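## Task

Push C5 down most of its depth and keep it there throughout while sounding D#3, then E3, then F3; C5 may be released only after that. The keyboard spans C3 on the player's left to C5 on the player's right. A key sounds once it travels most of its depth, and no signal confirms it. The attempt fails on a wrong key, a repeated sounding of a note, two keys sounding at exactly the same moment, or any note played after F3. Anything that stays in place at the end only because the robot holds it does not count.

## Robot and tools

Robot: two six-joint arms, left_arm and right_arm, facing each other across a table. Each carries an identical five-finger right hand, so hand axes and numbers mean the same on both. The names are not image sides.

World frame (used in results): origin on the table top halfway between the arm bases, z up, table at z = 0; left_arm's base is on the +y side. Positions in metres, orientation as quaternion wxyz, velocities in m/s and rad/s. Printed positions may be a little off, more so at long reach.

Hand point: a point 0.05 m in front of the palm, where index pad and thumb tip meet in a pinch. Its +z runs along straightened fingers (fingertips 0.06-0.07 m beyond it), +y points out of the palm, +x goes across the palm away from the thumb. A wrist bracket on the little-finger side sticks out 0.03 m past the point along +y and can strike things. For keys, a straight finger pointing down is a natural presser.

The row (28 numbers, each in [-1, 1], always all 28 even if one arm moves): left_arm dx, dy, dz, rx, ry, rz, then left_gripper little, ring, middle, index, thumb_bend, thumb_turn, force_limit, speed; then the same 14 for right_arm/right_gripper. dx..rz are an offset, not a pose: the target is the hand point's pose in the most recent result that showed it (or where the robot is at the start, for later calls in one reply or before any result), shifted along the hand point's own axes. 1.0 = 0.6 m or 180 degrees; rx, ry, rz form one rotation vector. Zeros therefore mean 'go back to that reference pose', not 'stay'. Each control step the commanded pose is clipped to within 100 mm and 16 degrees of the measured one; motion lags about 0.17 s.

Hand numbers are absolute targets: fingers +1 straight, -1 curled; thumb_bend +1 straight, -1 bent; thumb_turn +1 beside the palm, -1 across it. Pinch is about index -0.22, thumb_bend -0.75, thumb_turn -0.57. force_limit maps -1..+1 to roughly 0..10 N at the fingertip (0..15 N for thumb motors), stopping only closing motion. speed maps -1..+1 to nearly zero..full (full travel in 0.6 s). There is no 'no change' value: to keep a hand as is, resend its last eight numbers, or at first its hand_measured six plus hand_force_limit and hand_speed.

Tools:
- execute_actions {actions, pictures?}: actions is empty (just report state), or one item {rows, steps} with 1-15 rows and steps up to 15 (1/30 s each, default 15, last row repeated), or one wait {steps} up to 300 counted from the last result including thinking time.
- move {target, speed?, stop_force?}: target is one 28-number row as above; each hand point travels in a straight line to its offset pose, both arms finishing together, 0.5-10 s. speed is m/s, 0.002 to 0.5 (default 0.25; turning up to twice that in rad/s). stop_force, 9 to 40 N for both arms, ends an arm's path when its wrist sensor feels that much extra push against the motion; that arm backs up 2 steps and holds. Useful for slow descents onto keys, but not reliable if the hand rotates during the move, and omit it when lifting off something. Paths ignore obstacles and the other arm.
- wait {seconds}: 0-10 s, sends nothing new.
- zoom_image {camera, region}: camera is cam_high, cam_left_wrist or cam_right_wrist (504x504 each); region [x0, y0, x1, y1] in pixels, at most 504 by 504.
- show_instructions {}: shows reference pages.
- finished_scene {scene}: 1 or 2; ends that scene irreversibly, grades it and starts the next. Replying without a tool call ends everything.

Results: a state line per arm with pose and velocities; Wrist force and Wrist torque in the end effector's axes (offsets up to ~4 N, noise ~2.4 N, saturating near 50 N; pressing gives force pointing back into the arm); hand_measured, hand_stopped_by (moving, target, force, stalled, fault), hand_load_n (positive pushes a finger open), hand_force_limit, hand_speed; a Hand target line; HELD on steps partly not sent; 'pose unreachable' when the clearance check altered a command; move results add a 'move:' line ending such as done, off_target, moving, held, contact or fault, plus limits (paced = clipped, held = steps blocked) and distance to target. MOTOR HOT appears from 70 C; at 85 C the arm brakes until cool. Camera calibration is given per camera; a pictures result lists changed ones.

Sequence: look first, locate the keyboard and the held key, press and keep it down with one hand (consider a finger with a gentle, sustained push), then with the other hand strike each note once, lifting between notes and never touching two keys at once. Press gently and slowly; the keys need only go most of the way down.

Avoid: overshooting a target past firm contact (stiff arms fault easily); torque faults (wrist joints limit 25.2 N m, others 135) or any outside force of 150 N, either of which stops the arm for 10 s; arms colliding or pressing on each other, including hands and brackets; knocking anything off the table; hard hits or slams. The simulation keeps running while you think.

Each tool is called after ">>>" as a command line: name --argument value for each argument, lists and objects as JSON in quotes; but a table of rows of numbers goes row by row, as --pt "numbers of a row", without its own name.

## Session

>>> execute_actions --actions '[]'

Scene clock: 0.00 s of 6000.00 s.
left_arm: end_effector_position=(+0.3304, +0.4949, +0.4739) hand_measured=(+1.000, +1.000, +1.000, +1.000, +1.000, +1.000) hand_load_n=(+0.0, +0.0, +0.0, +0.0, +0.0, +0.0) hand_stopped_by=(target, target, target, target, target, target) hand_force_limit=0.00 hand_speed=-0.80 end_effector_quat_wxyz=(-0.009, +0.323, +0.946, +0.007) end_effector_velocity=(+0.000, -0.000, +0.000) end_effector_angular_velocity=(+0.000, -0.001, -0.001) | right_arm: end_effector_position=(+0.0748, -0.2585, +0.4757) hand_measured=(+1.000, +1.000, +1.000, +1.000, +1.000, +1.000) hand_load_n=(+0.0, +0.0, +0.0, +0.0, +0.0, +0.0) hand_stopped_by=(target, target, target, target, target, target) hand_force_limit=0.00 hand_speed=-0.80 end_effector_quat_wxyz=(+0.014, -0.354, +0.935, -0.007) end_effector_velocity=(-0.000, +0.000, -0.000) end_effector_angular_velocity=(-0.000, +0.001, +0.002)
Joint positions: left_arm=[ 0.554 -1.722  1.359  1.957  1.569 -1.883] | right_arm=[-1.198 -1.741  1.355  1.93   1.586 -1.87 ]
Joint velocities: left_arm=[-0.001  0.    -0.001  0.    -0.001  0.   ] | right_arm=[ 0.     0.     0.     0.    -0.    -0.001]
Motor temperatures (°C, as the motors report them): left_arm=[26 25 28 33 35 33] | right_arm=[25 24 25 38 32 33]
Wrist force (N, on the end effector, along its own x y z axes, offset not removed): no reading
Wrist torque (N m, same axes, about the end effector's origin, offset not removed): no reading
Hand target (left_arm): +0.330, +0.495, +0.474; -0.009, +0.323, +0.946, +0.007
Hand target (right_arm): +0.075, -0.258, +0.476; +0.014, -0.354, +0.935, -0.007
camera_calibration (this result's frames):
cam_left_wrist: T_world_to_cam=[[0.692635, 0.721117, 0.0157568, -0.595783], [0.592554, -0.581334, 0.557612, -0.17752], [0.411263, -0.376884, -0.829952, 0.574418], [0, 0, 0, 1]] pos_world=[0.281613, 0.54292, 0.585115]
cam_right_wrist: T_world_to_cam=[[-0.587605, 0.805636, -0.0753008, 0.291646], [0.649807, 0.525297, 0.549376, -0.172843], [0.482153, 0.273885, -0.832175, 0.563639], [0, 0, 0, 1]] pos_world=[0.0119272, -0.298539, 0.585963]

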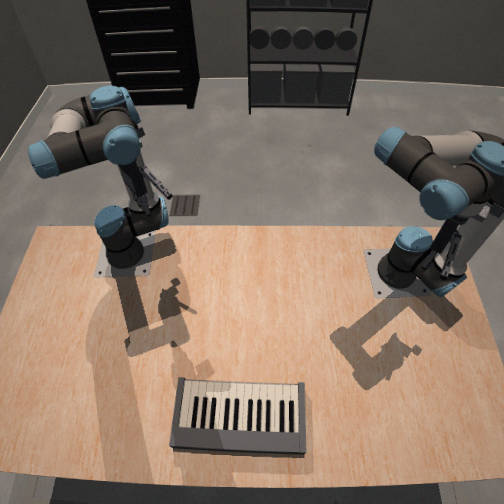

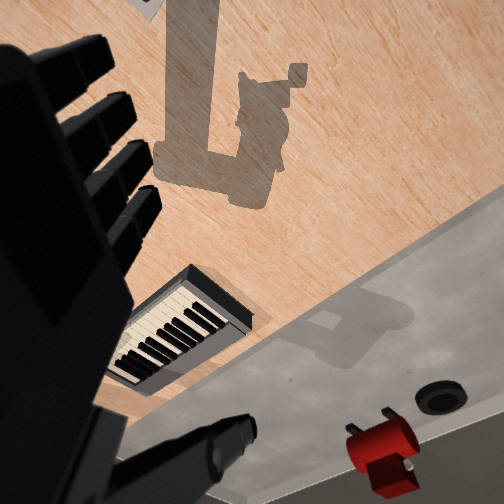

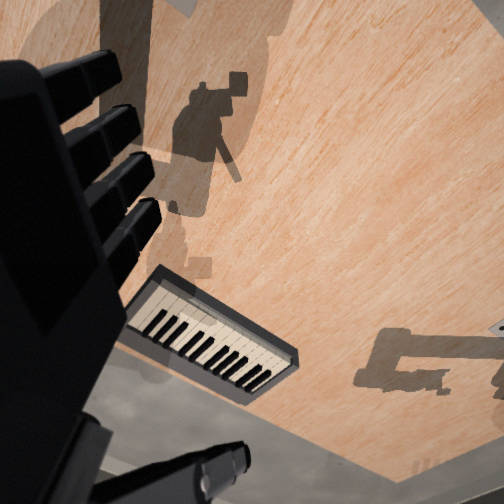

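>>> move --target '[-0.562,-0.277,0.5,0,0,-0.709,1,-1,-1,-1,-0.3,-1,0,1,-0.587,-0.557,0.5,0,0,0.73,1,-1,-1,-1,-0.3,-1,0,1]' --speed 0.3

Scene clock: 8.70 s of 6000.00 s.
left_arm: end_effector_position=(+0.4914, +0.1634, +0.1651) hand_measured=(+1.000, -1.000, -1.000, -0.762, -0.168, -0.604) hand_load_n=(+0.0, +0.0, +0.0, +4.5, +9.5, +16.5) hand_stopped_by=(target, target, target, force, force, force) hand_force_limit=0.00 hand_speed=1.00 end_effector_quat_wxyz=(-0.003, +0.706, -0.708, -0.011) end_effector_velocity=(+0.001, -0.002, -0.001) end_effector_angular_velocity=(+0.002, +0.002, +0.008) | right_arm: end_effector_position=(+0.5687, -0.2754, +0.1908) hand_measured=(+1.000, -1.000, -1.000, -0.762, -0.170, -0.602) hand_load_n=(+0.0, +0.0, +0.0, +4.5, +9.5, +16.5) hand_stopped_by=(target, target, target, force, force, force) hand_force_limit=0.00 hand_speed=1.00 end_effector_quat_wxyz=(+0.012, +0.706, +0.708, +0.011) end_effector_velocity=(+0.003, +0.000, -0.000) end_effector_angular_velocity=(-0.003, +0.003, -0.008)
Joint positions: left_arm=[ 0.623 -0.578  0.534  1.636  1.568 -4.04 ] | right_arm=[-1.365 -0.794  0.855  1.48   1.581  0.255]
Joint velocities: left_arm=[-0.     0.012 -0.02   0.011  0.001 -0.008] | right_arm=[ 0.001  0.013 -0.023  0.013  0.002  0.009]
Motor temperatures (°C, as the motors report them): left_arm=[26 25 28 33 35 33] | right_arm=[25 24 25 38 32 33]
Wrist force (N, on the end effector, along its own x y z axes, offset not removed): left_arm=[1.4 0.4 2.4] | right_arm=[-1.4 -1.9 -0.2]
Wrist torque (N m, same axes, about the end effector's origin, offset not removed): left_arm=[-0.16 -0.06 0.21] | right_arm=[-0.19 0.26 -0.22]
Hand target (left_arm): +0.491, +0.163, +0.165; -0.003, +0.707, -0.708, -0.011
Hand target (right_arm): +0.569, -0.275, +0.191; +0.012, +0.706, +0.708, +0.010
Off the commanded pose (left_arm): 0.001 m, 0 deg.
Off the commanded pose (right_arm): 0.001 m, 0 deg.
After step 90, 1.20 s passed at rest.
move: done
camera_calibration (this result's frames):
cam_left_wrist: T_world_to_cam=[[-0.993796, 0.108872, 0.0227357, 0.464146], [0.101246, 0.800962, 0.590092, -0.283197], [0.0460338, 0.588733, -0.807016, 0.144899], [0, 0, 0, 1]] pos_world=[0.483269, 0.0909912, 0.273495]
cam_right_wrist: T_world_to_cam=[[0.995729, -0.0894384, -0.0229168, -0.582893], [-0.063764, -0.845666, 0.529889, -0.296366], [-0.0667725, -0.526165, -0.847757, 0.187872], [0, 0, 0, 1]] pos_world=[0.574051, -0.203908, 0.302953]

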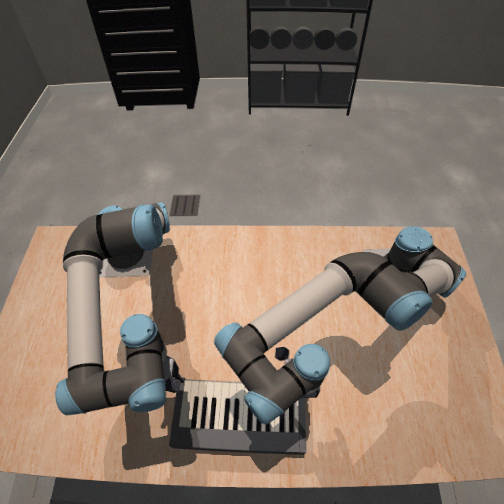

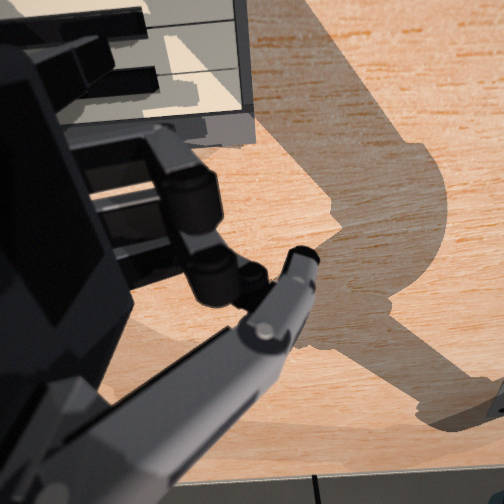

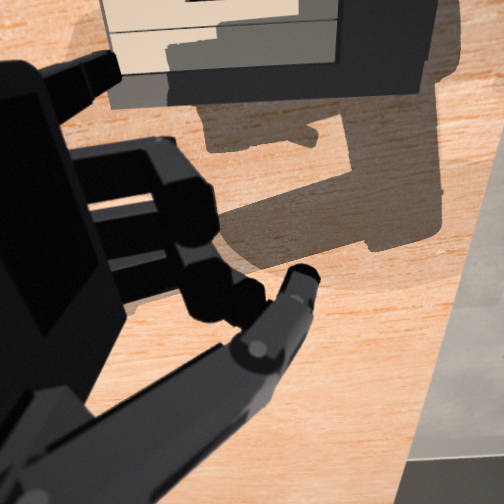

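>>> move --target '[0.01,-0.017,0.047,0,0,0,1,-1,-1,-1,-0.3,-1,0,1,0.007,-0.012,0.11,0,0,0,1,-1,-1,-1,-0.3,-1,0,1]' --speed 0.1

>>> zoom_image --camera "cam_left_wrist" --region '[0, 0, 260, 130]'

>>> zoom_image --camera "cam_right_wrist" --region '[0, 0, 260, 160]'

Scene clock: 17.37 s of 6000.00 s.
left_arm: end_effector_position=(+0.5012, +0.1579, +0.1368) hand_measured=(+1.000, -1.000, -1.000, -0.762, -0.168, -0.604) hand_load_n=(+0.0, +0.0, +0.0, +4.5, +9.5, +16.5) hand_stopped_by=(target, target, target, force, force, force) hand_force_limit=0.00 hand_speed=1.00 end_effector_quat_wxyz=(-0.003, +0.706, -0.708, -0.011) end_effector_velocity=(+0.000, -0.001, -0.001) end_effector_angular_velocity=(-0.001, +0.000, -0.000) | right_arm: end_effector_position=(+0.5636, -0.2713, +0.1249) hand_measured=(+1.000, -1.000, -1.000, -0.762, -0.170, -0.602) hand_load_n=(+0.0, +0.0, +0.0, +4.5, +9.5, +16.5) hand_stopped_by=(target, target, target, force, force, force) hand_force_limit=0.00 hand_speed=1.00 end_effector_quat_wxyz=(+0.012, +0.706, +0.708, +0.010) end_effector_velocity=(-0.000, +0.000, -0.003) end_effector_angular_velocity=(+0.000, -0.001, +0.000)
Joint positions: left_arm=[ 0.63  -0.529  0.513  1.609  1.567 -4.034] | right_arm=[-1.356 -0.775  0.991  1.325  1.581  0.264]
Joint velocities: left_arm=[ 0.     0.002 -0.003 -0.     0.001  0.   ] | right_arm=[ 0.001  0.001  0.005 -0.007 -0.     0.   ]
Motor temperatures (°C, as the motors report them): left_arm=[26 25 28 33 35 33] | right_arm=[25 24 25 38 32 33]
Wrist force (N, on the end effector, along its own x y z axes, offset not removed): left_arm=[0.9 -2.3 2.0] | right_arm=[-0.3 -1.6 -0.4]
Wrist torque (N m, same axes, about the end effector's origin, offset not removed): left_arm=[-0.52 -0.11 0.22] | right_arm=[-0.21 0.10 -0.12]
Hand target (left_arm): +0.501, +0.158, +0.137; -0.003, +0.706, -0.708, -0.011
Hand target (right_arm): +0.564, -0.271, +0.125; +0.012, +0.706, +0.708, +0.011
Off the commanded pose (left_arm): 0.000 m, 0 deg.
Off the commanded pose (right_arm): 0.000 m, 0 deg.
After step 90, 4.47 s passed at rest.
move: done
camera_calibration (this result's frames):
cam_left_wrist: T_world_to_cam=[[-0.993797, 0.108866, 0.0227189, 0.475117], [0.101232, 0.80097, 0.590084, -0.26314], [0.0460428, 0.588724, -0.807022, 0.124813], [0, 0, 0, 1]] pos_world=[0.493061, 0.0855633, 0.245207]
cam_right_wrist: T_world_to_cam=[[0.995725, -0.089463, -0.0229848, -0.578975], [-0.0637438, -0.845625, 0.529957, -0.25838], [-0.0668481, -0.526226, -0.847713, 0.133848], [0, 0, 0, 1]] pos_world=[0.568977, -0.199855, 0.237087]

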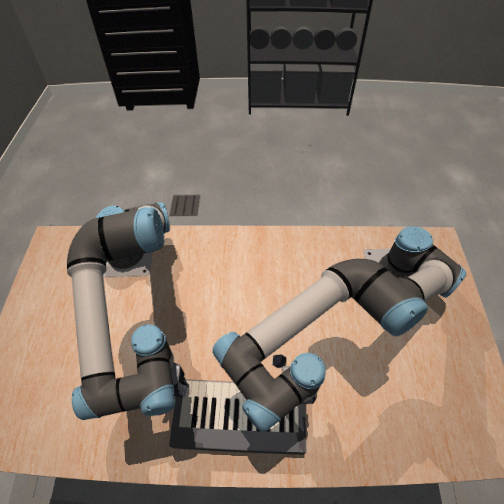

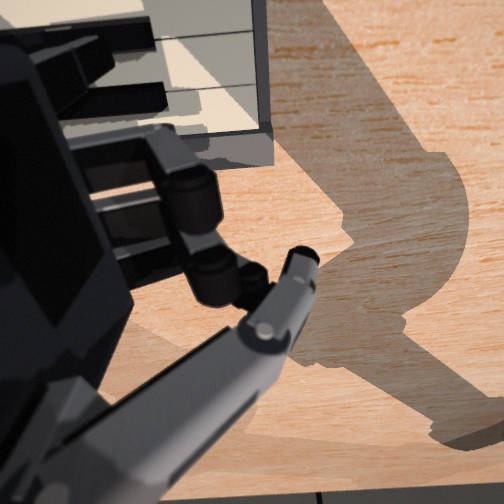

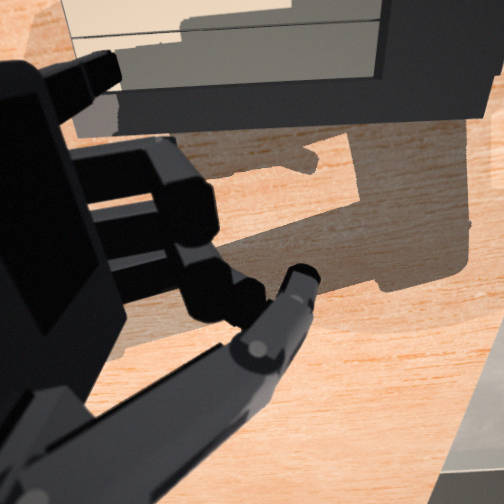

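Region (0, 0, 260, 130) of cam_left_wrist's 504x504 image, scaled by 1.938, with more detail than that image has.

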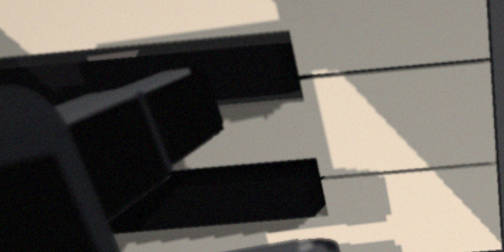

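Region (0, 0, 260, 160) of cam_right_wrist's 504x504 image, scaled by 1.938, with more detail than that image has; it fills the top 310 rows of this view, and the rest is white.

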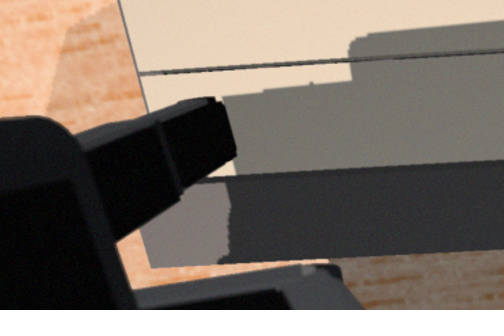

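>>> move --target '[0.003,0,0.017,0,0,0,1,-1,-1,-1,-0.3,-1,0,1,0,0,0.06,0,0,0,1,-1,-1,-1,-0.3,-1,0,1]' --speed 0.008 --stop_force 9

Scene clock: 31.93 s of 6000.00 s.
left_arm: end_effector_position=(+0.5010, +0.1564, +0.1266) hand_measured=(+1.000, -1.000, -1.000, -0.762, -0.168, -0.604) hand_load_n=(+0.0, +0.0, +0.0, +4.5, +9.5, +16.5) hand_stopped_by=(target, target, target, force, force, force) hand_force_limit=0.00 hand_speed=1.00 end_effector_quat_wxyz=(-0.003, +0.706, -0.708, -0.011) end_effector_velocity=(+0.000, +0.000, -0.001) end_effector_angular_velocity=(+0.000, -0.000, +0.001) | right_arm: end_effector_position=(+0.5643, -0.2714, +0.1028) hand_measured=(+1.000, -1.000, -1.000, -0.762, -0.170, -0.602) hand_load_n=(+0.0, +0.0, +0.0, +4.5, +9.5, +16.5) hand_stopped_by=(target, target, target, force, force, force) hand_force_limit=0.00 hand_speed=1.00 end_effector_quat_wxyz=(+0.012, +0.706, +0.708, +0.010) end_effector_velocity=(+0.000, +0.000, +0.000) end_effector_angular_velocity=(-0.001, -0.001, +0.000)
Joint positions: left_arm=[ 0.628 -0.525  0.53   1.587  1.567 -4.036] | right_arm=[-1.357 -0.759  1.02   1.28   1.581  0.264]
Joint velocities: left_arm=[ 0.001  0.     0.001 -0.002 -0.    -0.   ] | right_arm=[ 0.001 -0.    -0.    -0.     0.001  0.   ]
Motor temperatures (°C, as the motors report them): left_arm=[26 25 28 33 35 33] | right_arm=[25 24 25 38 32 33]
Wrist force (N, on the end effector, along its own x y z axes, offset not removed): left_arm=[0.7 -2.8 1.5] | right_arm=[0.9 -4.8 -12.3]
Wrist torque (N m, same axes, about the end effector's origin, offset not removed): left_arm=[-0.59 -0.04 0.06] | right_arm=[0.29 0.57 -0.17]
Hand target (left_arm): +0.501, +0.156, +0.127; -0.003, +0.706, -0.708, -0.011
Hand target (right_arm): +0.564, -0.271, +0.103; +0.012, +0.706, +0.708, +0.010
Off the commanded pose (left_arm): 0.000 m, 0 deg.
Off the commanded pose (right_arm): 0.014 m, 0 deg.
After step 90, 6.90 s passed at rest.
move: contact (right_arm)
camera_calibration (this result's frames):
cam_left_wrist: T_world_to_cam=[[-0.993797, 0.108866, 0.0227243, 0.475393], [0.101236, 0.800967, 0.590088, -0.255873], [0.0460393, 0.588728, -0.807019, 0.117555], [0, 0, 0, 1]] pos_world=[0.492936, 0.0839831, 0.235054]
cam_right_wrist: T_world_to_cam=[[0.995725, -0.0894644, -0.0229645, -0.580176], [-0.0637578, -0.845642, 0.529929, -0.246657], [-0.0668295, -0.5262, -0.847731, 0.11517], [0, 0, 0, 1]] pos_world=[0.569666, -0.199886, 0.215021]

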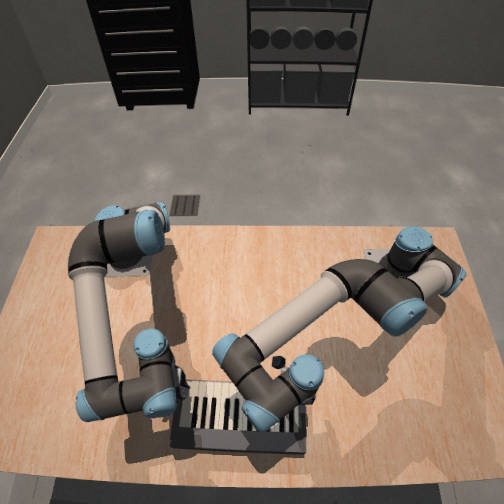

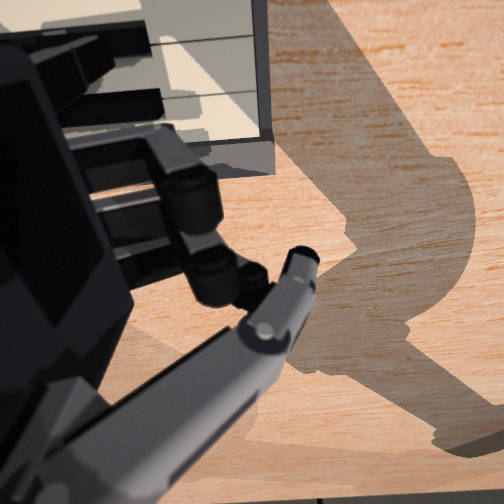

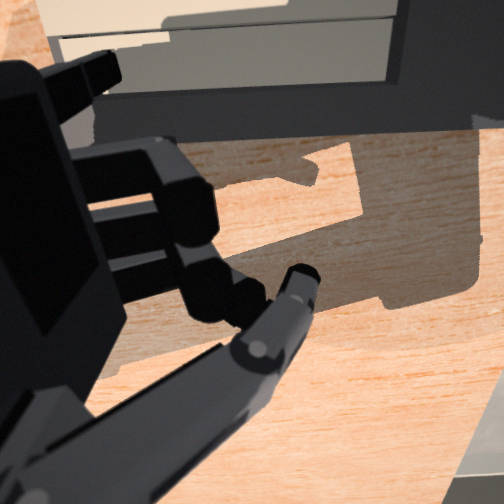

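>>> zoom_image --camera "cam_right_wrist" --region '[0, 0, 260, 160]'

>>> move --target '[0,0,0.04,0,0,0,1,-1,-1,-1,-0.3,-1,0,1,0,0,0,0,0,0,1,-1,-1,-1,-0.3,-1,0,1]' --speed 0.008 --stop_force 9

Region (0, 0, 260, 160) of cam_right_wrist's 504x504 image, scaled by 1.938, with more detail than that image has; it fills the top 310 rows of this view, and the rest is white.

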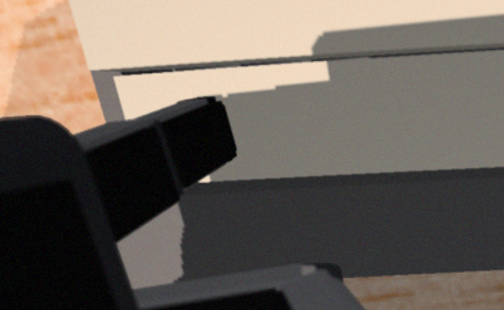

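Scene clock: 36.57 s of 6000.00 s.
left_arm: end_effector_position=(+0.5009, +0.1566, +0.1159) hand_measured=(+1.000, -1.000, -1.000, -0.762, -0.168, -0.604) hand_load_n=(-1.0, +0.0, +0.0, +4.5, +9.5, +16.5) hand_stopped_by=(target, target, target, force, force, force) hand_force_limit=0.00 hand_speed=1.00 end_effector_quat_wxyz=(-0.003, +0.706, -0.708, -0.011) end_effector_velocity=(-0.000, -0.000, +0.003) end_effector_angular_velocity=(-0.000, +0.000, -0.000) | right_arm: end_effector_position=(+0.5643, -0.2714, +0.1028) hand_measured=(+1.000, -1.000, -1.000, -0.762, -0.170, -0.602) hand_load_n=(+0.0, +0.0, +0.0, +4.5, +9.5, +16.5) hand_stopped_by=(target, target, target, force, force, force) hand_force_limit=0.00 hand_speed=1.00 end_effector_quat_wxyz=(+0.012, +0.706, +0.708, +0.010) end_effector_velocity=(+0.000, -0.000, +0.000) end_effector_angular_velocity=(+0.001, -0.000, -0.001)
Joint positions: left_arm=[ 0.628 -0.525  0.558  1.56   1.568 -4.035] | right_arm=[-1.357 -0.759  1.02   1.28   1.581  0.264]
Joint velocities: left_arm=[-0.    -0.    -0.008  0.008  0.    -0.   ] | right_arm=[-0.001 -0.     0.    -0.    -0.001  0.   ]
Motor temperatures (°C, as the motors report them): left_arm=[26 25 28 33 35 33] | right_arm=[25 24 25 38 32 33]
Wrist force (N, on the end effector, along its own x y z axes, offset not removed): left_arm=[0.7 0.3 -13.3] | right_arm=[-0.2 -2.3 -11.5]
Wrist torque (N m, same axes, about the end effector's origin, offset not removed): left_arm=[0.63 0.89 0.28] | right_arm=[0.62 0.84 -0.17]
Hand target (left_arm): +0.501, +0.157, +0.116; -0.003, +0.706, -0.708, -0.011
Hand target (right_arm): +0.564, -0.271, +0.103; +0.012, +0.706, +0.708, +0.010
Off the commanded pose (left_arm): 0.013 m, 0 deg.
Off the commanded pose (right_arm): 0.000 m, 0 deg.
move: contact (left_arm)
camera_calibration (this result's frames):
cam_left_wrist: T_world_to_cam=[[-0.993797, 0.108872, 0.0226869, 0.475474], [0.101221, 0.801006, 0.590037, -0.249723], [0.0460662, 0.588673, -0.807058, 0.108796], [0, 0, 0, 1]] pos_world=[0.49279, 0.0842188, 0.224364]
cam_right_wrist: T_world_to_cam=[[0.995725, -0.0894713, -0.0229648, -0.580177], [-0.0637636, -0.845642, 0.529929, -0.246654], [-0.0668334, -0.526199, -0.847731, 0.115172], [0, 0, 0, 1]] pos_world=[0.569666, -0.199887, 0.215021]

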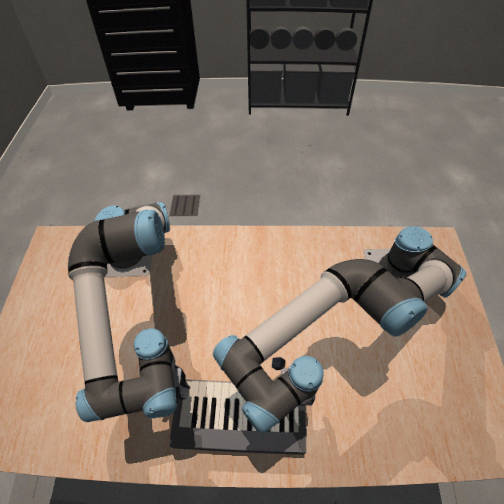

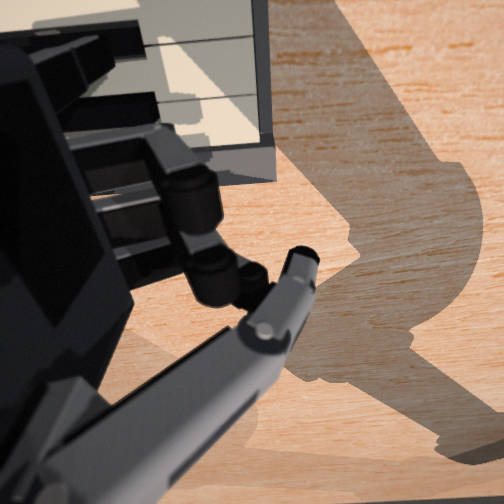

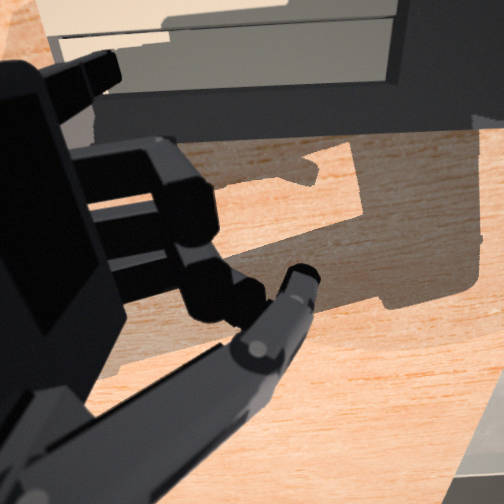

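>>> move --target '[0,0,-0.035,0,0,0,1,-1,-1,-1,-0.3,-1,0,1,0,0,0,0,0,0,1,-1,-1,-1,-0.3,-1,0,1]' --speed 0.1

>>> move --target '[0.014,0.075,0,0,0,0,1,-1,-1,-1,-0.3,-1,0,1,0,0,0,0,0,0,1,-1,-1,-1,-0.3,-1,0,1]' --speed 0.08

>>> move --target '[0,0,0.03,0,0,0,1,-1,-1,-1,-0.3,-1,0,1,0,0,0,0,0,0,1,-1,-1,-1,-0.3,-1,0,1]' --speed 0.04

>>> zoom_image --camera "cam_left_wrist" --region '[0, 0, 260, 130]'

Scene clock: 42.33 s of 6000.00 s.
left_arm: end_effector_position=(+0.5011, +0.1562, +0.1367) hand_measured=(+1.000, -1.000, -1.000, -0.762, -0.168, -0.604) hand_load_n=(+0.0, +0.0, +0.0, +4.5, +9.5, +16.5) hand_stopped_by=(target, target, target, force, force, force) hand_force_limit=0.00 hand_speed=1.00 end_effector_quat_wxyz=(-0.003, +0.706, -0.708, -0.011) end_effector_velocity=(+0.000, -0.000, +0.003) end_effector_angular_velocity=(+0.000, +0.001, -0.000) | right_arm: end_effector_position=(+0.5643, -0.2714, +0.1028) hand_measured=(+1.000, -1.000, -1.000, -0.762, -0.170, -0.602) hand_load_n=(+0.0, +0.0, +0.0, +4.5, +9.5, +16.5) hand_stopped_by=(target, target, target, force, force, force) hand_force_limit=0.00 hand_speed=1.00 end_effector_quat_wxyz=(+0.012, +0.706, +0.708, +0.010) end_effector_velocity=(+0.000, -0.000, -0.000) end_effector_angular_velocity=(+0.000, -0.001, -0.001)
Joint positions: left_arm=[ 0.628 -0.524  0.503  1.613  1.567 -4.036] | right_arm=[-1.357 -0.759  1.02   1.28   1.581  0.264]
Joint velocities: left_arm=[-0.     0.003 -0.011  0.009  0.001  0.   ] | right_arm=[-0.  0. -0. -0.  0.  0.]
Motor temperatures (°C, as the motors report them): left_arm=[26 25 28 33 35 33] | right_arm=[25 24 25 38 32 33]
Wrist force (N, on the end effector, along its own x y z axes, offset not removed): left_arm=[1.6 -2.1 3.2] | right_arm=[0.5 -3.4 -11.1]
Wrist torque (N m, same axes, about the end effector's origin, offset not removed): left_arm=[-0.57 -0.22 0.17] | right_arm=[0.39 0.70 -0.19]
Hand target (left_arm): +0.501, +0.156, +0.137; -0.003, +0.706, -0.708, -0.011
Hand target (right_arm): +0.564, -0.271, +0.103; +0.012, +0.706, +0.708, +0.010
Off the commanded pose (left_arm): 0.000 m, 0 deg.
Off the commanded pose (right_arm): 0.000 m, 0 deg.
After step 90, 1.90 s passed at rest.
move: done
camera_calibration (this result's frames):
cam_left_wrist: T_world_to_cam=[[-0.993803, 0.108854, 0.0224825, 0.47531], [0.101093, 0.801102, 0.589929, -0.261591], [0.0462054, 0.588546, -0.807142, 0.125728], [0, 0, 0, 1]] pos_world=[0.493, 0.0838251, 0.245115]
cam_right_wrist: T_world_to_cam=[[0.995725, -0.0894644, -0.0229637, -0.580176], [-0.0637583, -0.845642, 0.529929, -0.246657], [-0.0668288, -0.526199, -0.847731, 0.11517], [0, 0, 0, 1]] pos_world=[0.569666, -0.199886, 0.215021]

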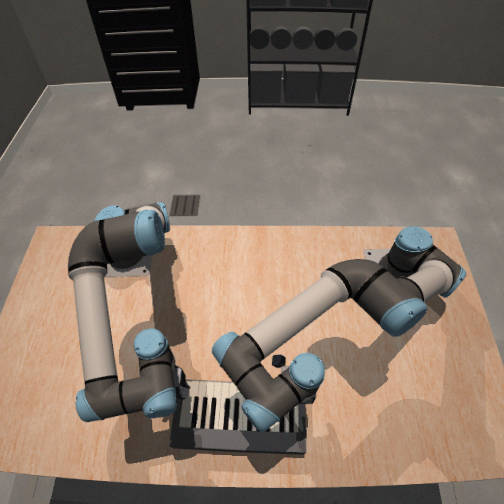

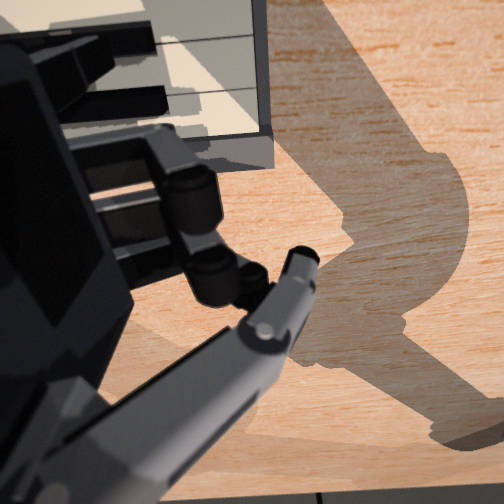

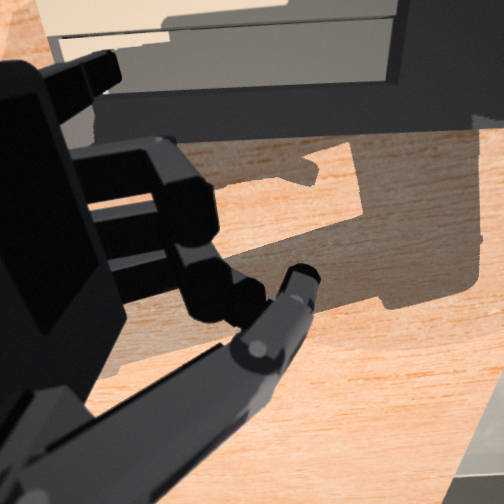

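Scene clock: 43.43 s of 6000.00 s.
left_arm: end_effector_position=(+0.4564, +0.1480, +0.1370) hand_measured=(+1.000, -1.000, -1.000, -0.762, -0.168, -0.604) hand_load_n=(+0.0, +0.0, +0.0, +4.5, +9.5, +16.5) hand_stopped_by=(target, target, target, force, force, force) hand_force_limit=0.00 hand_speed=1.00 end_effector_quat_wxyz=(-0.003, +0.706, -0.708, -0.011) end_effector_velocity=(-0.002, -0.000, +0.000) end_effector_angular_velocity=(-0.002, -0.002, +0.000) | right_arm: end_effector_position=(+0.5643, -0.2714, +0.1028) hand_measured=(+1.000, -1.000, -1.000, -0.762, -0.170, -0.602) hand_load_n=(+0.0, +0.0, +0.0, +4.5, +9.5, +16.5) hand_stopped_by=(target, target, target, force, force, force) hand_force_limit=0.00 hand_speed=1.00 end_effector_quat_wxyz=(+0.012, +0.706, +0.708, +0.010) end_effector_velocity=(+0.000, -0.000, +0.000) end_effector_angular_velocity=(-0.000, -0.000, -0.001)
Joint positions: left_arm=[ 0.565 -0.641  0.725  1.509  1.569 -4.099] | right_arm=[-1.357 -0.759  1.02   1.28   1.581  0.264]
Joint velocities: left_arm=[-0.004 -0.008  0.013 -0.007 -0.001 -0.004] | right_arm=[-0.001 -0.     0.    -0.     0.     0.   ]
Motor temperatures (°C, as the motors report them): left_arm=[26 25 28 33 35 33] | right_arm=[25 24 25 38 32 33]
Wrist force (N, on the end effector, along its own x y z axes, offset not removed): left_arm=[0.4 -1.3 1.3] | right_arm=[-0.5 -3.3 -12.5]
Wrist torque (N m, same axes, about the end effector's origin, offset not removed): left_arm=[-0.25 0.02 0.12] | right_arm=[0.50 0.90 -0.22]
Hand target (left_arm): +0.456, +0.148, +0.137; -0.003, +0.706, -0.708, -0.011
Hand target (right_arm): +0.564, -0.271, +0.103; +0.012, +0.706, +0.708, +0.010
Off the commanded pose (left_arm): 0.000 m, 0 deg.
Off the commanded pose (right_arm): 0.000 m, 0 deg.
move: done
camera_calibration (this result's frames):
cam_left_wrist: T_world_to_cam=[[-0.993794, 0.108887, 0.0227254, 0.431668], [0.101255, 0.800991, 0.590052, -0.250794], [0.046046, 0.588691, -0.807045, 0.132936], [0, 0, 0, 1]] pos_world=[0.448262, 0.0756225, 0.245457]
cam_right_wrist: T_world_to_cam=[[0.995725, -0.0894645, -0.022964, -0.580176], [-0.0637582, -0.845642, 0.529929, -0.246657], [-0.0668292, -0.526199, -0.847731, 0.11517], [0, 0, 0, 1]] pos_world=[0.569666, -0.199886, 0.215021]

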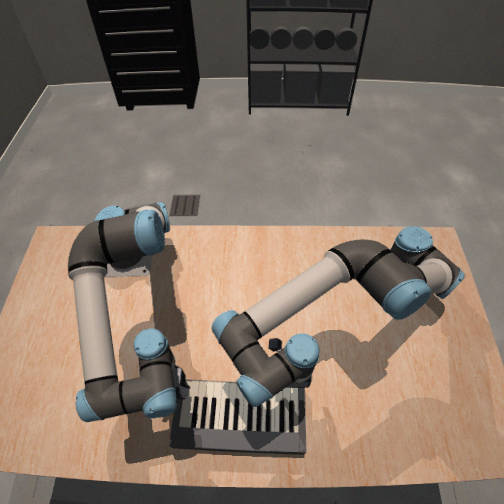

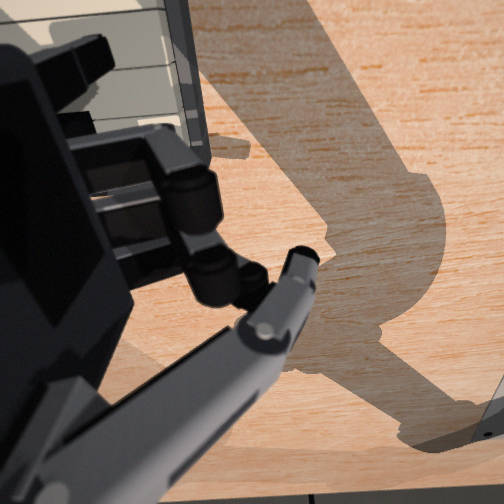

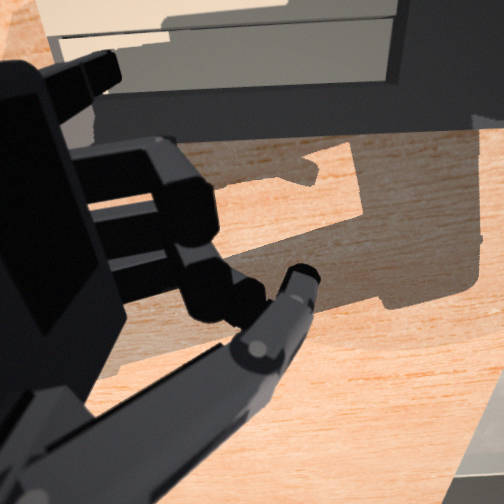

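Scene clock: 44.30 s of 6000.00 s.
left_arm: end_effector_position=(+0.4562, +0.1484, +0.1193) hand_measured=(+1.000, -1.000, -1.000, -0.762, -0.168, -0.604) hand_load_n=(+0.0, +0.0, +0.0, +4.5, +9.5, +16.5) hand_stopped_by=(target, target, target, force, force, force) hand_force_limit=0.00 hand_speed=1.00 end_effector_quat_wxyz=(-0.003, +0.706, -0.708, -0.011) end_effector_velocity=(-0.000, +0.000, -0.003) end_effector_angular_velocity=(-0.000, +0.001, +0.000) | right_arm: end_effector_position=(+0.5643, -0.2714, +0.1028) hand_measured=(+1.000, -1.000, -1.000, -0.762, -0.170, -0.602) hand_load_n=(+0.0, +0.0, +0.0, +4.5, +9.5, +16.5) hand_stopped_by=(target, target, target, force, force, force) hand_force_limit=0.00 hand_speed=1.00 end_effector_quat_wxyz=(+0.012, +0.706, +0.708, +0.010) end_effector_velocity=(-0.000, +0.000, +0.000) end_effector_angular_velocity=(+0.000, +0.000, +0.001)
Joint positions: left_arm=[ 0.565 -0.636  0.761  1.468  1.569 -4.099] | right_arm=[-1.357 -0.759  1.02   1.28   1.581  0.264]
Joint velocities: left_arm=[ 0.     0.001  0.005 -0.006  0.001  0.   ] | right_arm=[ 0. -0. -0.  0. -0. -0.]
Motor temperatures (°C, as the motors report them): left_arm=[26 25 28 33 35 33] | right_arm=[25 24 25 38 32 33]
Wrist force (N, on the end effector, along its own x y z axes, offset not removed): left_arm=[1.4 -2.1 3.6] | right_arm=[-0.2 -2.3 -12.2]
Wrist torque (N m, same axes, about the end effector's origin, offset not removed): left_arm=[-0.49 -0.25 0.10] | right_arm=[0.68 0.82 -0.13]
Hand target (left_arm): +0.456, +0.148, +0.119; -0.003, +0.706, -0.708, -0.011
Hand target (right_arm): +0.564, -0.271, +0.103; +0.012, +0.706, +0.708, +0.010
Off the commanded pose (left_arm): 0.000 m, 0 deg.
Off the commanded pose (right_arm): 0.000 m, 0 deg.
move: done
camera_calibration (this result's frames):
cam_left_wrist: T_world_to_cam=[[-0.993793, 0.108899, 0.0227284, 0.431826], [0.101265, 0.800965, 0.590085, -0.240646], [0.046055, 0.588724, -0.807021, 0.118458], [0, 0, 0, 1]] pos_world=[0.448059, 0.0759852, 0.227785]
cam_right_wrist: T_world_to_cam=[[0.995725, -0.0894645, -0.0229638, -0.580176], [-0.0637583, -0.845642, 0.529929, -0.246657], [-0.0668289, -0.526199, -0.847731, 0.11517], [0, 0, 0, 1]] pos_world=[0.569666, -0.199886, 0.215021]

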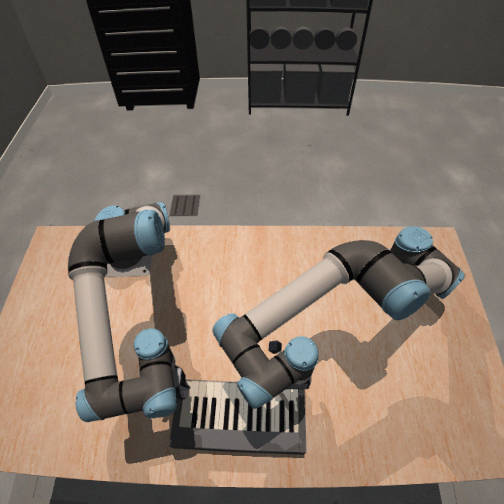

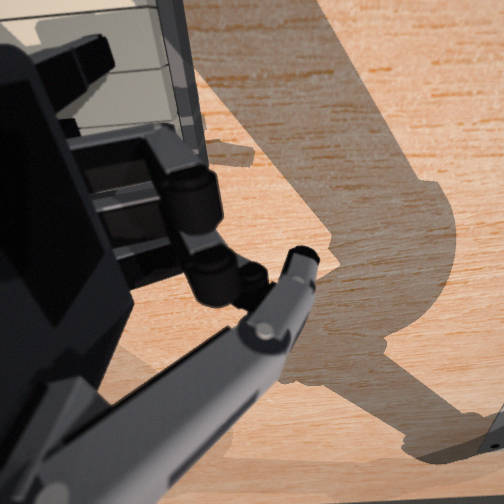

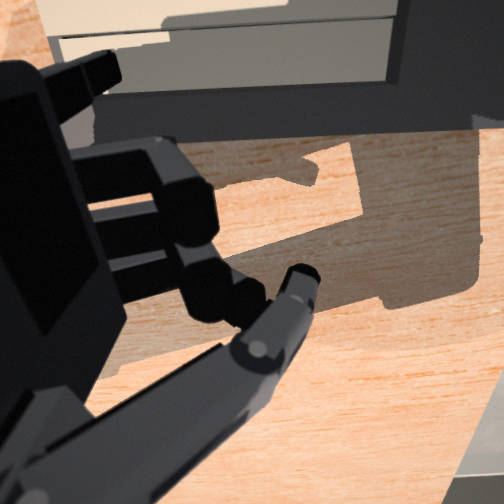

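Region (0, 0, 260, 130) of cam_left_wrist's 504x504 image, scaled by 1.938, with more detail than that image has.

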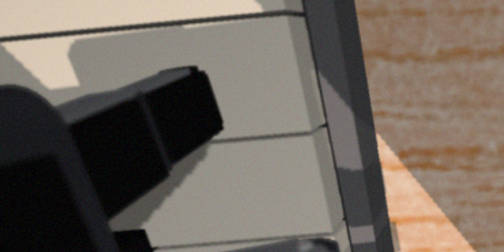

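>>> move --target '[0,0,0.045,0,0,0,1,-1,-1,-1,-0.3,-1,0,1,0,0,0,0,0,0,1,-1,-1,-1,-0.3,-1,0,1]' --speed 0.008 --stop_force 9

>>> move --target '[0,0,-0.04,0,0,0,1,-1,-1,-1,-0.3,-1,0,1,0,0,0,0,0,0,1,-1,-1,-1,-0.3,-1,0,1]' --speed 0.1

>>> move --target '[0.0395,0,0,0,0,0,1,-1,-1,-1,-0.3,-1,0,1,0,0,0,0,0,0,1,-1,-1,-1,-0.3,-1,0,1]' --speed 0.06

>>> zoom_image --camera "cam_left_wrist" --region '[0, 0, 260, 130]'

Scene clock: 52.77 s of 6000.00 s.
left_arm: end_effector_position=(+0.4559, +0.1488, +0.1009) hand_measured=(+1.000, -1.000, -1.000, -0.762, -0.170, -0.604) hand_load_n=(-0.5, +0.0, +0.0, +4.5, +9.5, +16.5) hand_stopped_by=(target, target, target, force, force, force) hand_force_limit=0.00 hand_speed=1.00 end_effector_quat_wxyz=(-0.003, +0.706, -0.708, -0.011) end_effector_velocity=(-0.000, -0.000, +0.002) end_effector_angular_velocity=(+0.001, +0.002, -0.000) | right_arm: end_effector_position=(+0.5643, -0.2714, +0.1028) hand_measured=(+1.000, -1.000, -1.000, -0.762, -0.170, -0.602) hand_load_n=(+0.0, +0.0, +0.0, +4.5, +9.5, +16.5) hand_stopped_by=(target, target, target, force, force, force) hand_force_limit=0.00 hand_speed=1.00 end_effector_quat_wxyz=(+0.012, +0.706, +0.708, +0.010) end_effector_velocity=(+0.000, -0.000, -0.000) end_effector_angular_velocity=(-0.000, -0.000, -0.001)
Joint positions: left_arm=[ 0.565 -0.628  0.794  1.427  1.569 -4.098] | right_arm=[-1.357 -0.759  1.02   1.28   1.581  0.264]
Joint velocities: left_arm=[-0.     0.001 -0.006  0.007  0.001 -0.   ] | right_arm=[-0.     0.     0.    -0.     0.     0.001]
Motor temperatures (°C, as the motors report them): left_arm=[26 25 28 33 35 33] | right_arm=[25 24 25 38 32 33]
Wrist force (N, on the end effector, along its own x y z axes, offset not removed): left_arm=[2.1 0.1 -14.1] | right_arm=[-0.6 -4.7 -11.3]
Wrist torque (N m, same axes, about the end effector's origin, offset not removed): left_arm=[0.79 1.03 0.23] | right_arm=[0.37 0.80 -0.23]
Hand target (left_arm): +0.456, +0.149, +0.101; -0.003, +0.706, -0.708, -0.011
Hand target (right_arm): +0.564, -0.271, +0.103; +0.012, +0.706, +0.708, +0.010
Off the commanded pose (left_arm): 0.009 m, 0 deg.
Off the commanded pose (right_arm): 0.000 m, 0 deg.
After step 90, 2.80 s passed at rest.
move: contact (left_arm)
camera_calibration (this result's frames):
cam_left_wrist: T_world_to_cam=[[-0.99379, 0.108894, 0.0228626, 0.431942], [0.101335, 0.800892, 0.590173, -0.230105], [0.0459559, 0.588825, -0.806953, 0.103381], [0, 0, 0, 1]] pos_world=[0.447827, 0.0763798, 0.20935]
cam_right_wrist: T_world_to_cam=[[0.995725, -0.0894646, -0.0229635, -0.580176], [-0.0637585, -0.845642, 0.529929, -0.246657], [-0.0668288, -0.526199, -0.847731, 0.11517], [0, 0, 0, 1]] pos_world=[0.569666, -0.199886, 0.215021]

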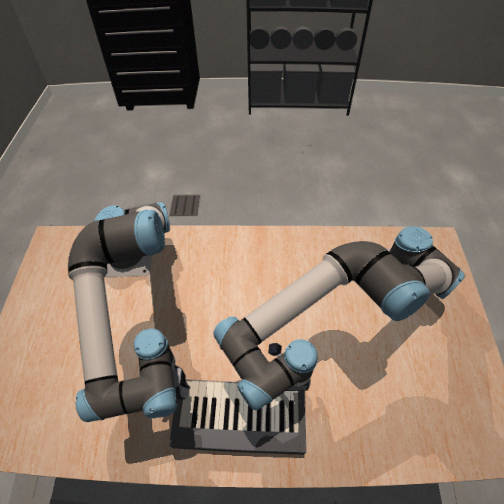

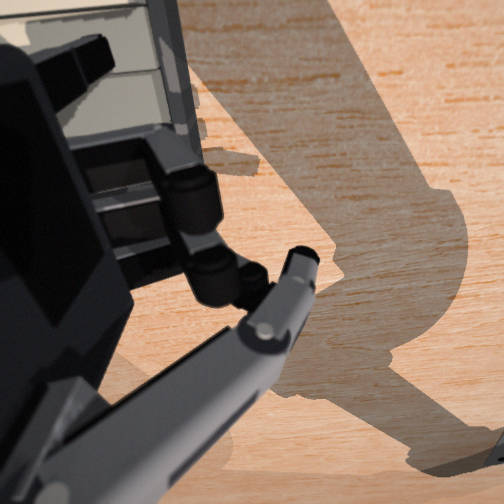

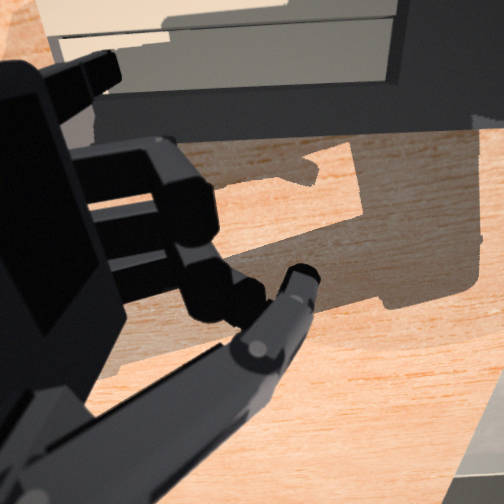

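Scene clock: 53.67 s of 6000.00 s.
left_arm: end_effector_position=(+0.4562, +0.1483, +0.1246) hand_measured=(+1.000, -1.000, -1.000, -0.762, -0.168, -0.604) hand_load_n=(+0.0, +0.0, +0.0, +4.5, +9.5, +16.5) hand_stopped_by=(target, target, target, force, force, force) hand_force_limit=0.00 hand_speed=1.00 end_effector_quat_wxyz=(-0.003, +0.706, -0.708, -0.011) end_effector_velocity=(+0.000, -0.000, +0.003) end_effector_angular_velocity=(-0.000, -0.000, +0.000) | right_arm: end_effector_position=(+0.5643, -0.2714, +0.1028) hand_measured=(+1.000, -1.000, -1.000, -0.762, -0.170, -0.602) hand_load_n=(+0.0, +0.0, +0.0, +4.5, +9.5, +16.5) hand_stopped_by=(target, target, target, force, force, force) hand_force_limit=0.00 hand_speed=1.00 end_effector_quat_wxyz=(+0.012, +0.706, +0.708, +0.010) end_effector_velocity=(+0.000, -0.001, +0.000) end_effector_angular_velocity=(-0.002, -0.000, +0.000)
Joint positions: left_arm=[ 0.565 -0.638  0.751  1.48   1.569 -4.099] | right_arm=[-1.357 -0.759  1.02   1.28   1.581  0.264]
Joint velocities: left_arm=[ 0.    -0.001 -0.006  0.006 -0.    -0.   ] | right_arm=[-0.    -0.     0.     0.     0.002 -0.   ]
Motor temperatures (°C, as the motors report them): left_arm=[26 25 28 33 35 33] | right_arm=[25 24 25 38 32 33]
Wrist force (N, on the end effector, along its own x y z axes, offset not removed): left_arm=[2.5 -2.3 1.6] | right_arm=[0.1 -4.1 -12.5]
Wrist torque (N m, same axes, about the end effector's origin, offset not removed): left_arm=[-0.45 -0.22 0.20] | right_arm=[0.44 0.73 -0.16]
Hand target (left_arm): +0.456, +0.148, +0.125; -0.003, +0.706, -0.708, -0.011
Hand target (right_arm): +0.564, -0.271, +0.103; +0.012, +0.706, +0.708, +0.010
Off the commanded pose (left_arm): 0.000 m, 0 deg.
Off the commanded pose (right_arm): 0.000 m, 0 deg.
move: done
camera_calibration (this result's frames):
cam_left_wrist: T_world_to_cam=[[-0.993794, 0.108863, 0.0228372, 0.431739], [0.101296, 0.800911, 0.590153, -0.243718], [0.0459554, 0.588804, -0.806969, 0.122768], [0, 0, 0, 1]] pos_world=[0.448105, 0.0759101, 0.233041]
cam_right_wrist: T_world_to_cam=[[0.995725, -0.0894647, -0.0229639, -0.580176], [-0.0637584, -0.845642, 0.529929, -0.246657], [-0.0668291, -0.526199, -0.847731, 0.11517], [0, 0, 0, 1]] pos_world=[0.569666, -0.199886, 0.215021]

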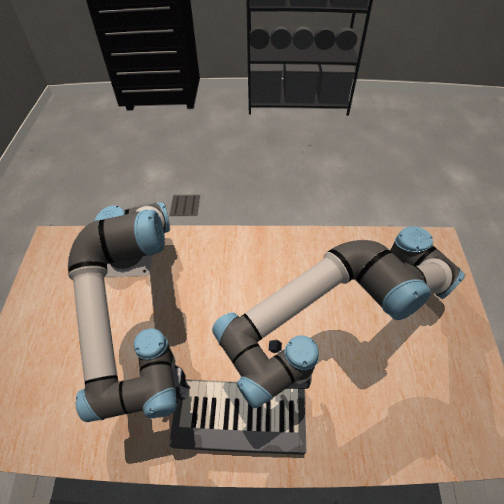

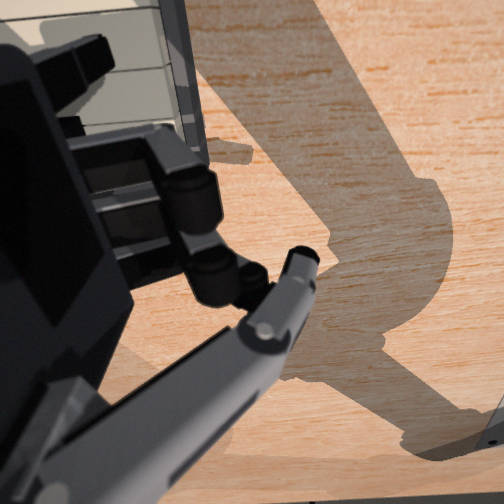

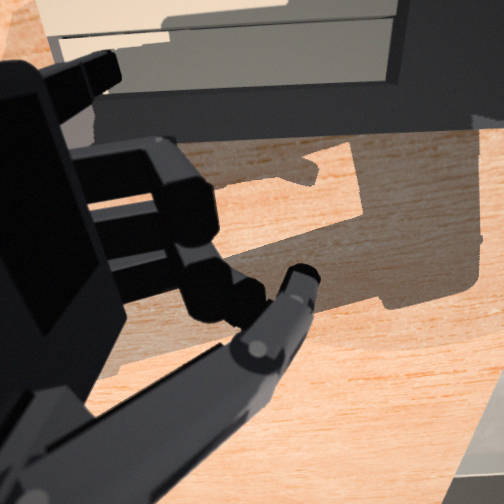

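Scene clock: 54.57 s of 6000.00 s.
left_arm: end_effector_position=(+0.4561, +0.1249, +0.1241) hand_measured=(+1.000, -1.000, -1.000, -0.762, -0.168, -0.604) hand_load_n=(+0.0, +0.0, +0.0, +4.5, +9.5, +16.5) hand_stopped_by=(target, target, target, force, force, force) hand_force_limit=0.00 hand_speed=1.00 end_effector_quat_wxyz=(-0.003, +0.706, -0.708, -0.011) end_effector_velocity=(+0.000, -0.003, -0.000) end_effector_angular_velocity=(+0.001, +0.002, +0.000) | right_arm: end_effector_position=(+0.5643, -0.2714, +0.1028) hand_measured=(+1.000, -1.000, -1.000, -0.762, -0.170, -0.602) hand_load_n=(+0.0, +0.0, +0.0, +4.5, +9.5, +16.5) hand_stopped_by=(target, target, target, force, force, force) hand_force_limit=0.00 hand_speed=1.00 end_effector_quat_wxyz=(+0.012, +0.706, +0.708, +0.010) end_effector_velocity=(+0.000, +0.001, +0.000) end_effector_angular_velocity=(+0.001, -0.001, +0.001)
Joint positions: left_arm=[ 0.544 -0.578  0.638  1.532  1.569 -4.119] | right_arm=[-1.357 -0.759  1.02   1.28   1.581  0.264]
Joint velocities: left_arm=[-0.002  0.011 -0.019  0.011  0.001 -0.002] | right_arm=[ 0.001 -0.    -0.001 -0.    -0.    -0.001]
Motor temperatures (°C, as the motors report them): left_arm=[26 25 28 33 35 33] | right_arm=[25 24 25 38 32 33]
Wrist force (N, on the end effector, along its own x y z axes, offset not removed): left_arm=[1.0 0.5 2.4] | right_arm=[-0.3 -2.3 -11.7]
Wrist torque (N m, same axes, about the end effector's origin, offset not removed): left_arm=[-0.04 -0.18 0.21] | right_arm=[0.57 0.74 -0.17]
Hand target (left_arm): +0.456, +0.125, +0.124; -0.003, +0.706, -0.708, -0.011
Hand target (right_arm): +0.564, -0.271, +0.103; +0.012, +0.706, +0.708, +0.010
Off the commanded pose (left_arm): 0.000 m, 0 deg.
Off the commanded pose (right_arm): 0.000 m, 0 deg.
move: done
camera_calibration (this result's frames):
cam_left_wrist: T_world_to_cam=[[-0.9938, 0.108855, 0.0226494, 0.434194], [0.101186, 0.801019, 0.590026, -0.224669], [0.0460847, 0.588659, -0.807067, 0.136104], [0, 0, 0, 1]] pos_world=[0.447962, 0.0525808, 0.232571]
cam_right_wrist: T_world_to_cam=[[0.995725, -0.0894646, -0.0229639, -0.580176], [-0.0637584, -0.845642, 0.529929, -0.246657], [-0.0668291, -0.526199, -0.847731, 0.11517], [0, 0, 0, 1]] pos_world=[0.569666, -0.199886, 0.215021]

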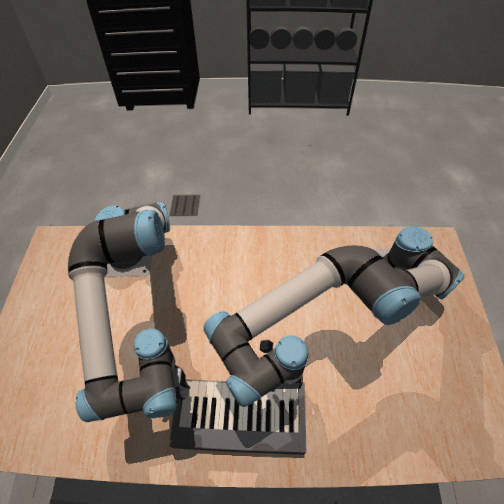

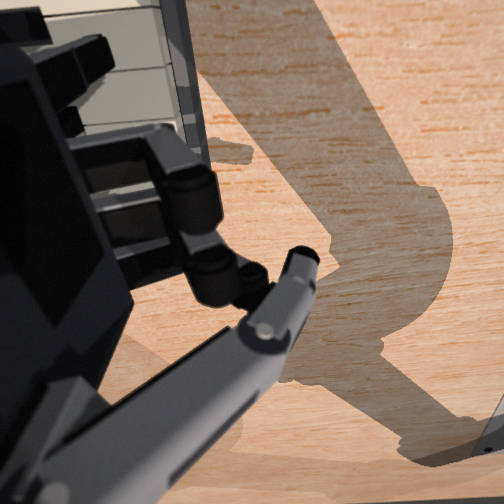

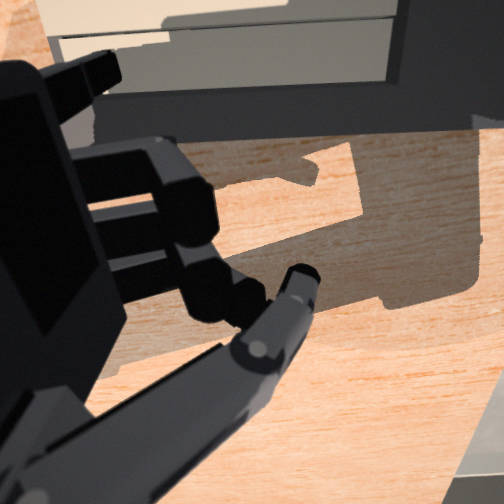

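Region (0, 0, 260, 130) of cam_left_wrist's 504x504 image, scaled by 1.938, with more detail than that image has.

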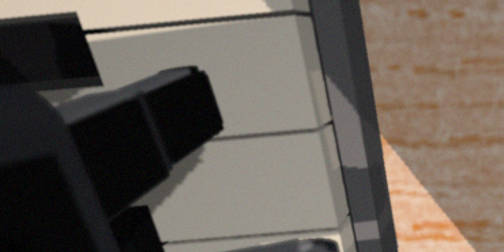

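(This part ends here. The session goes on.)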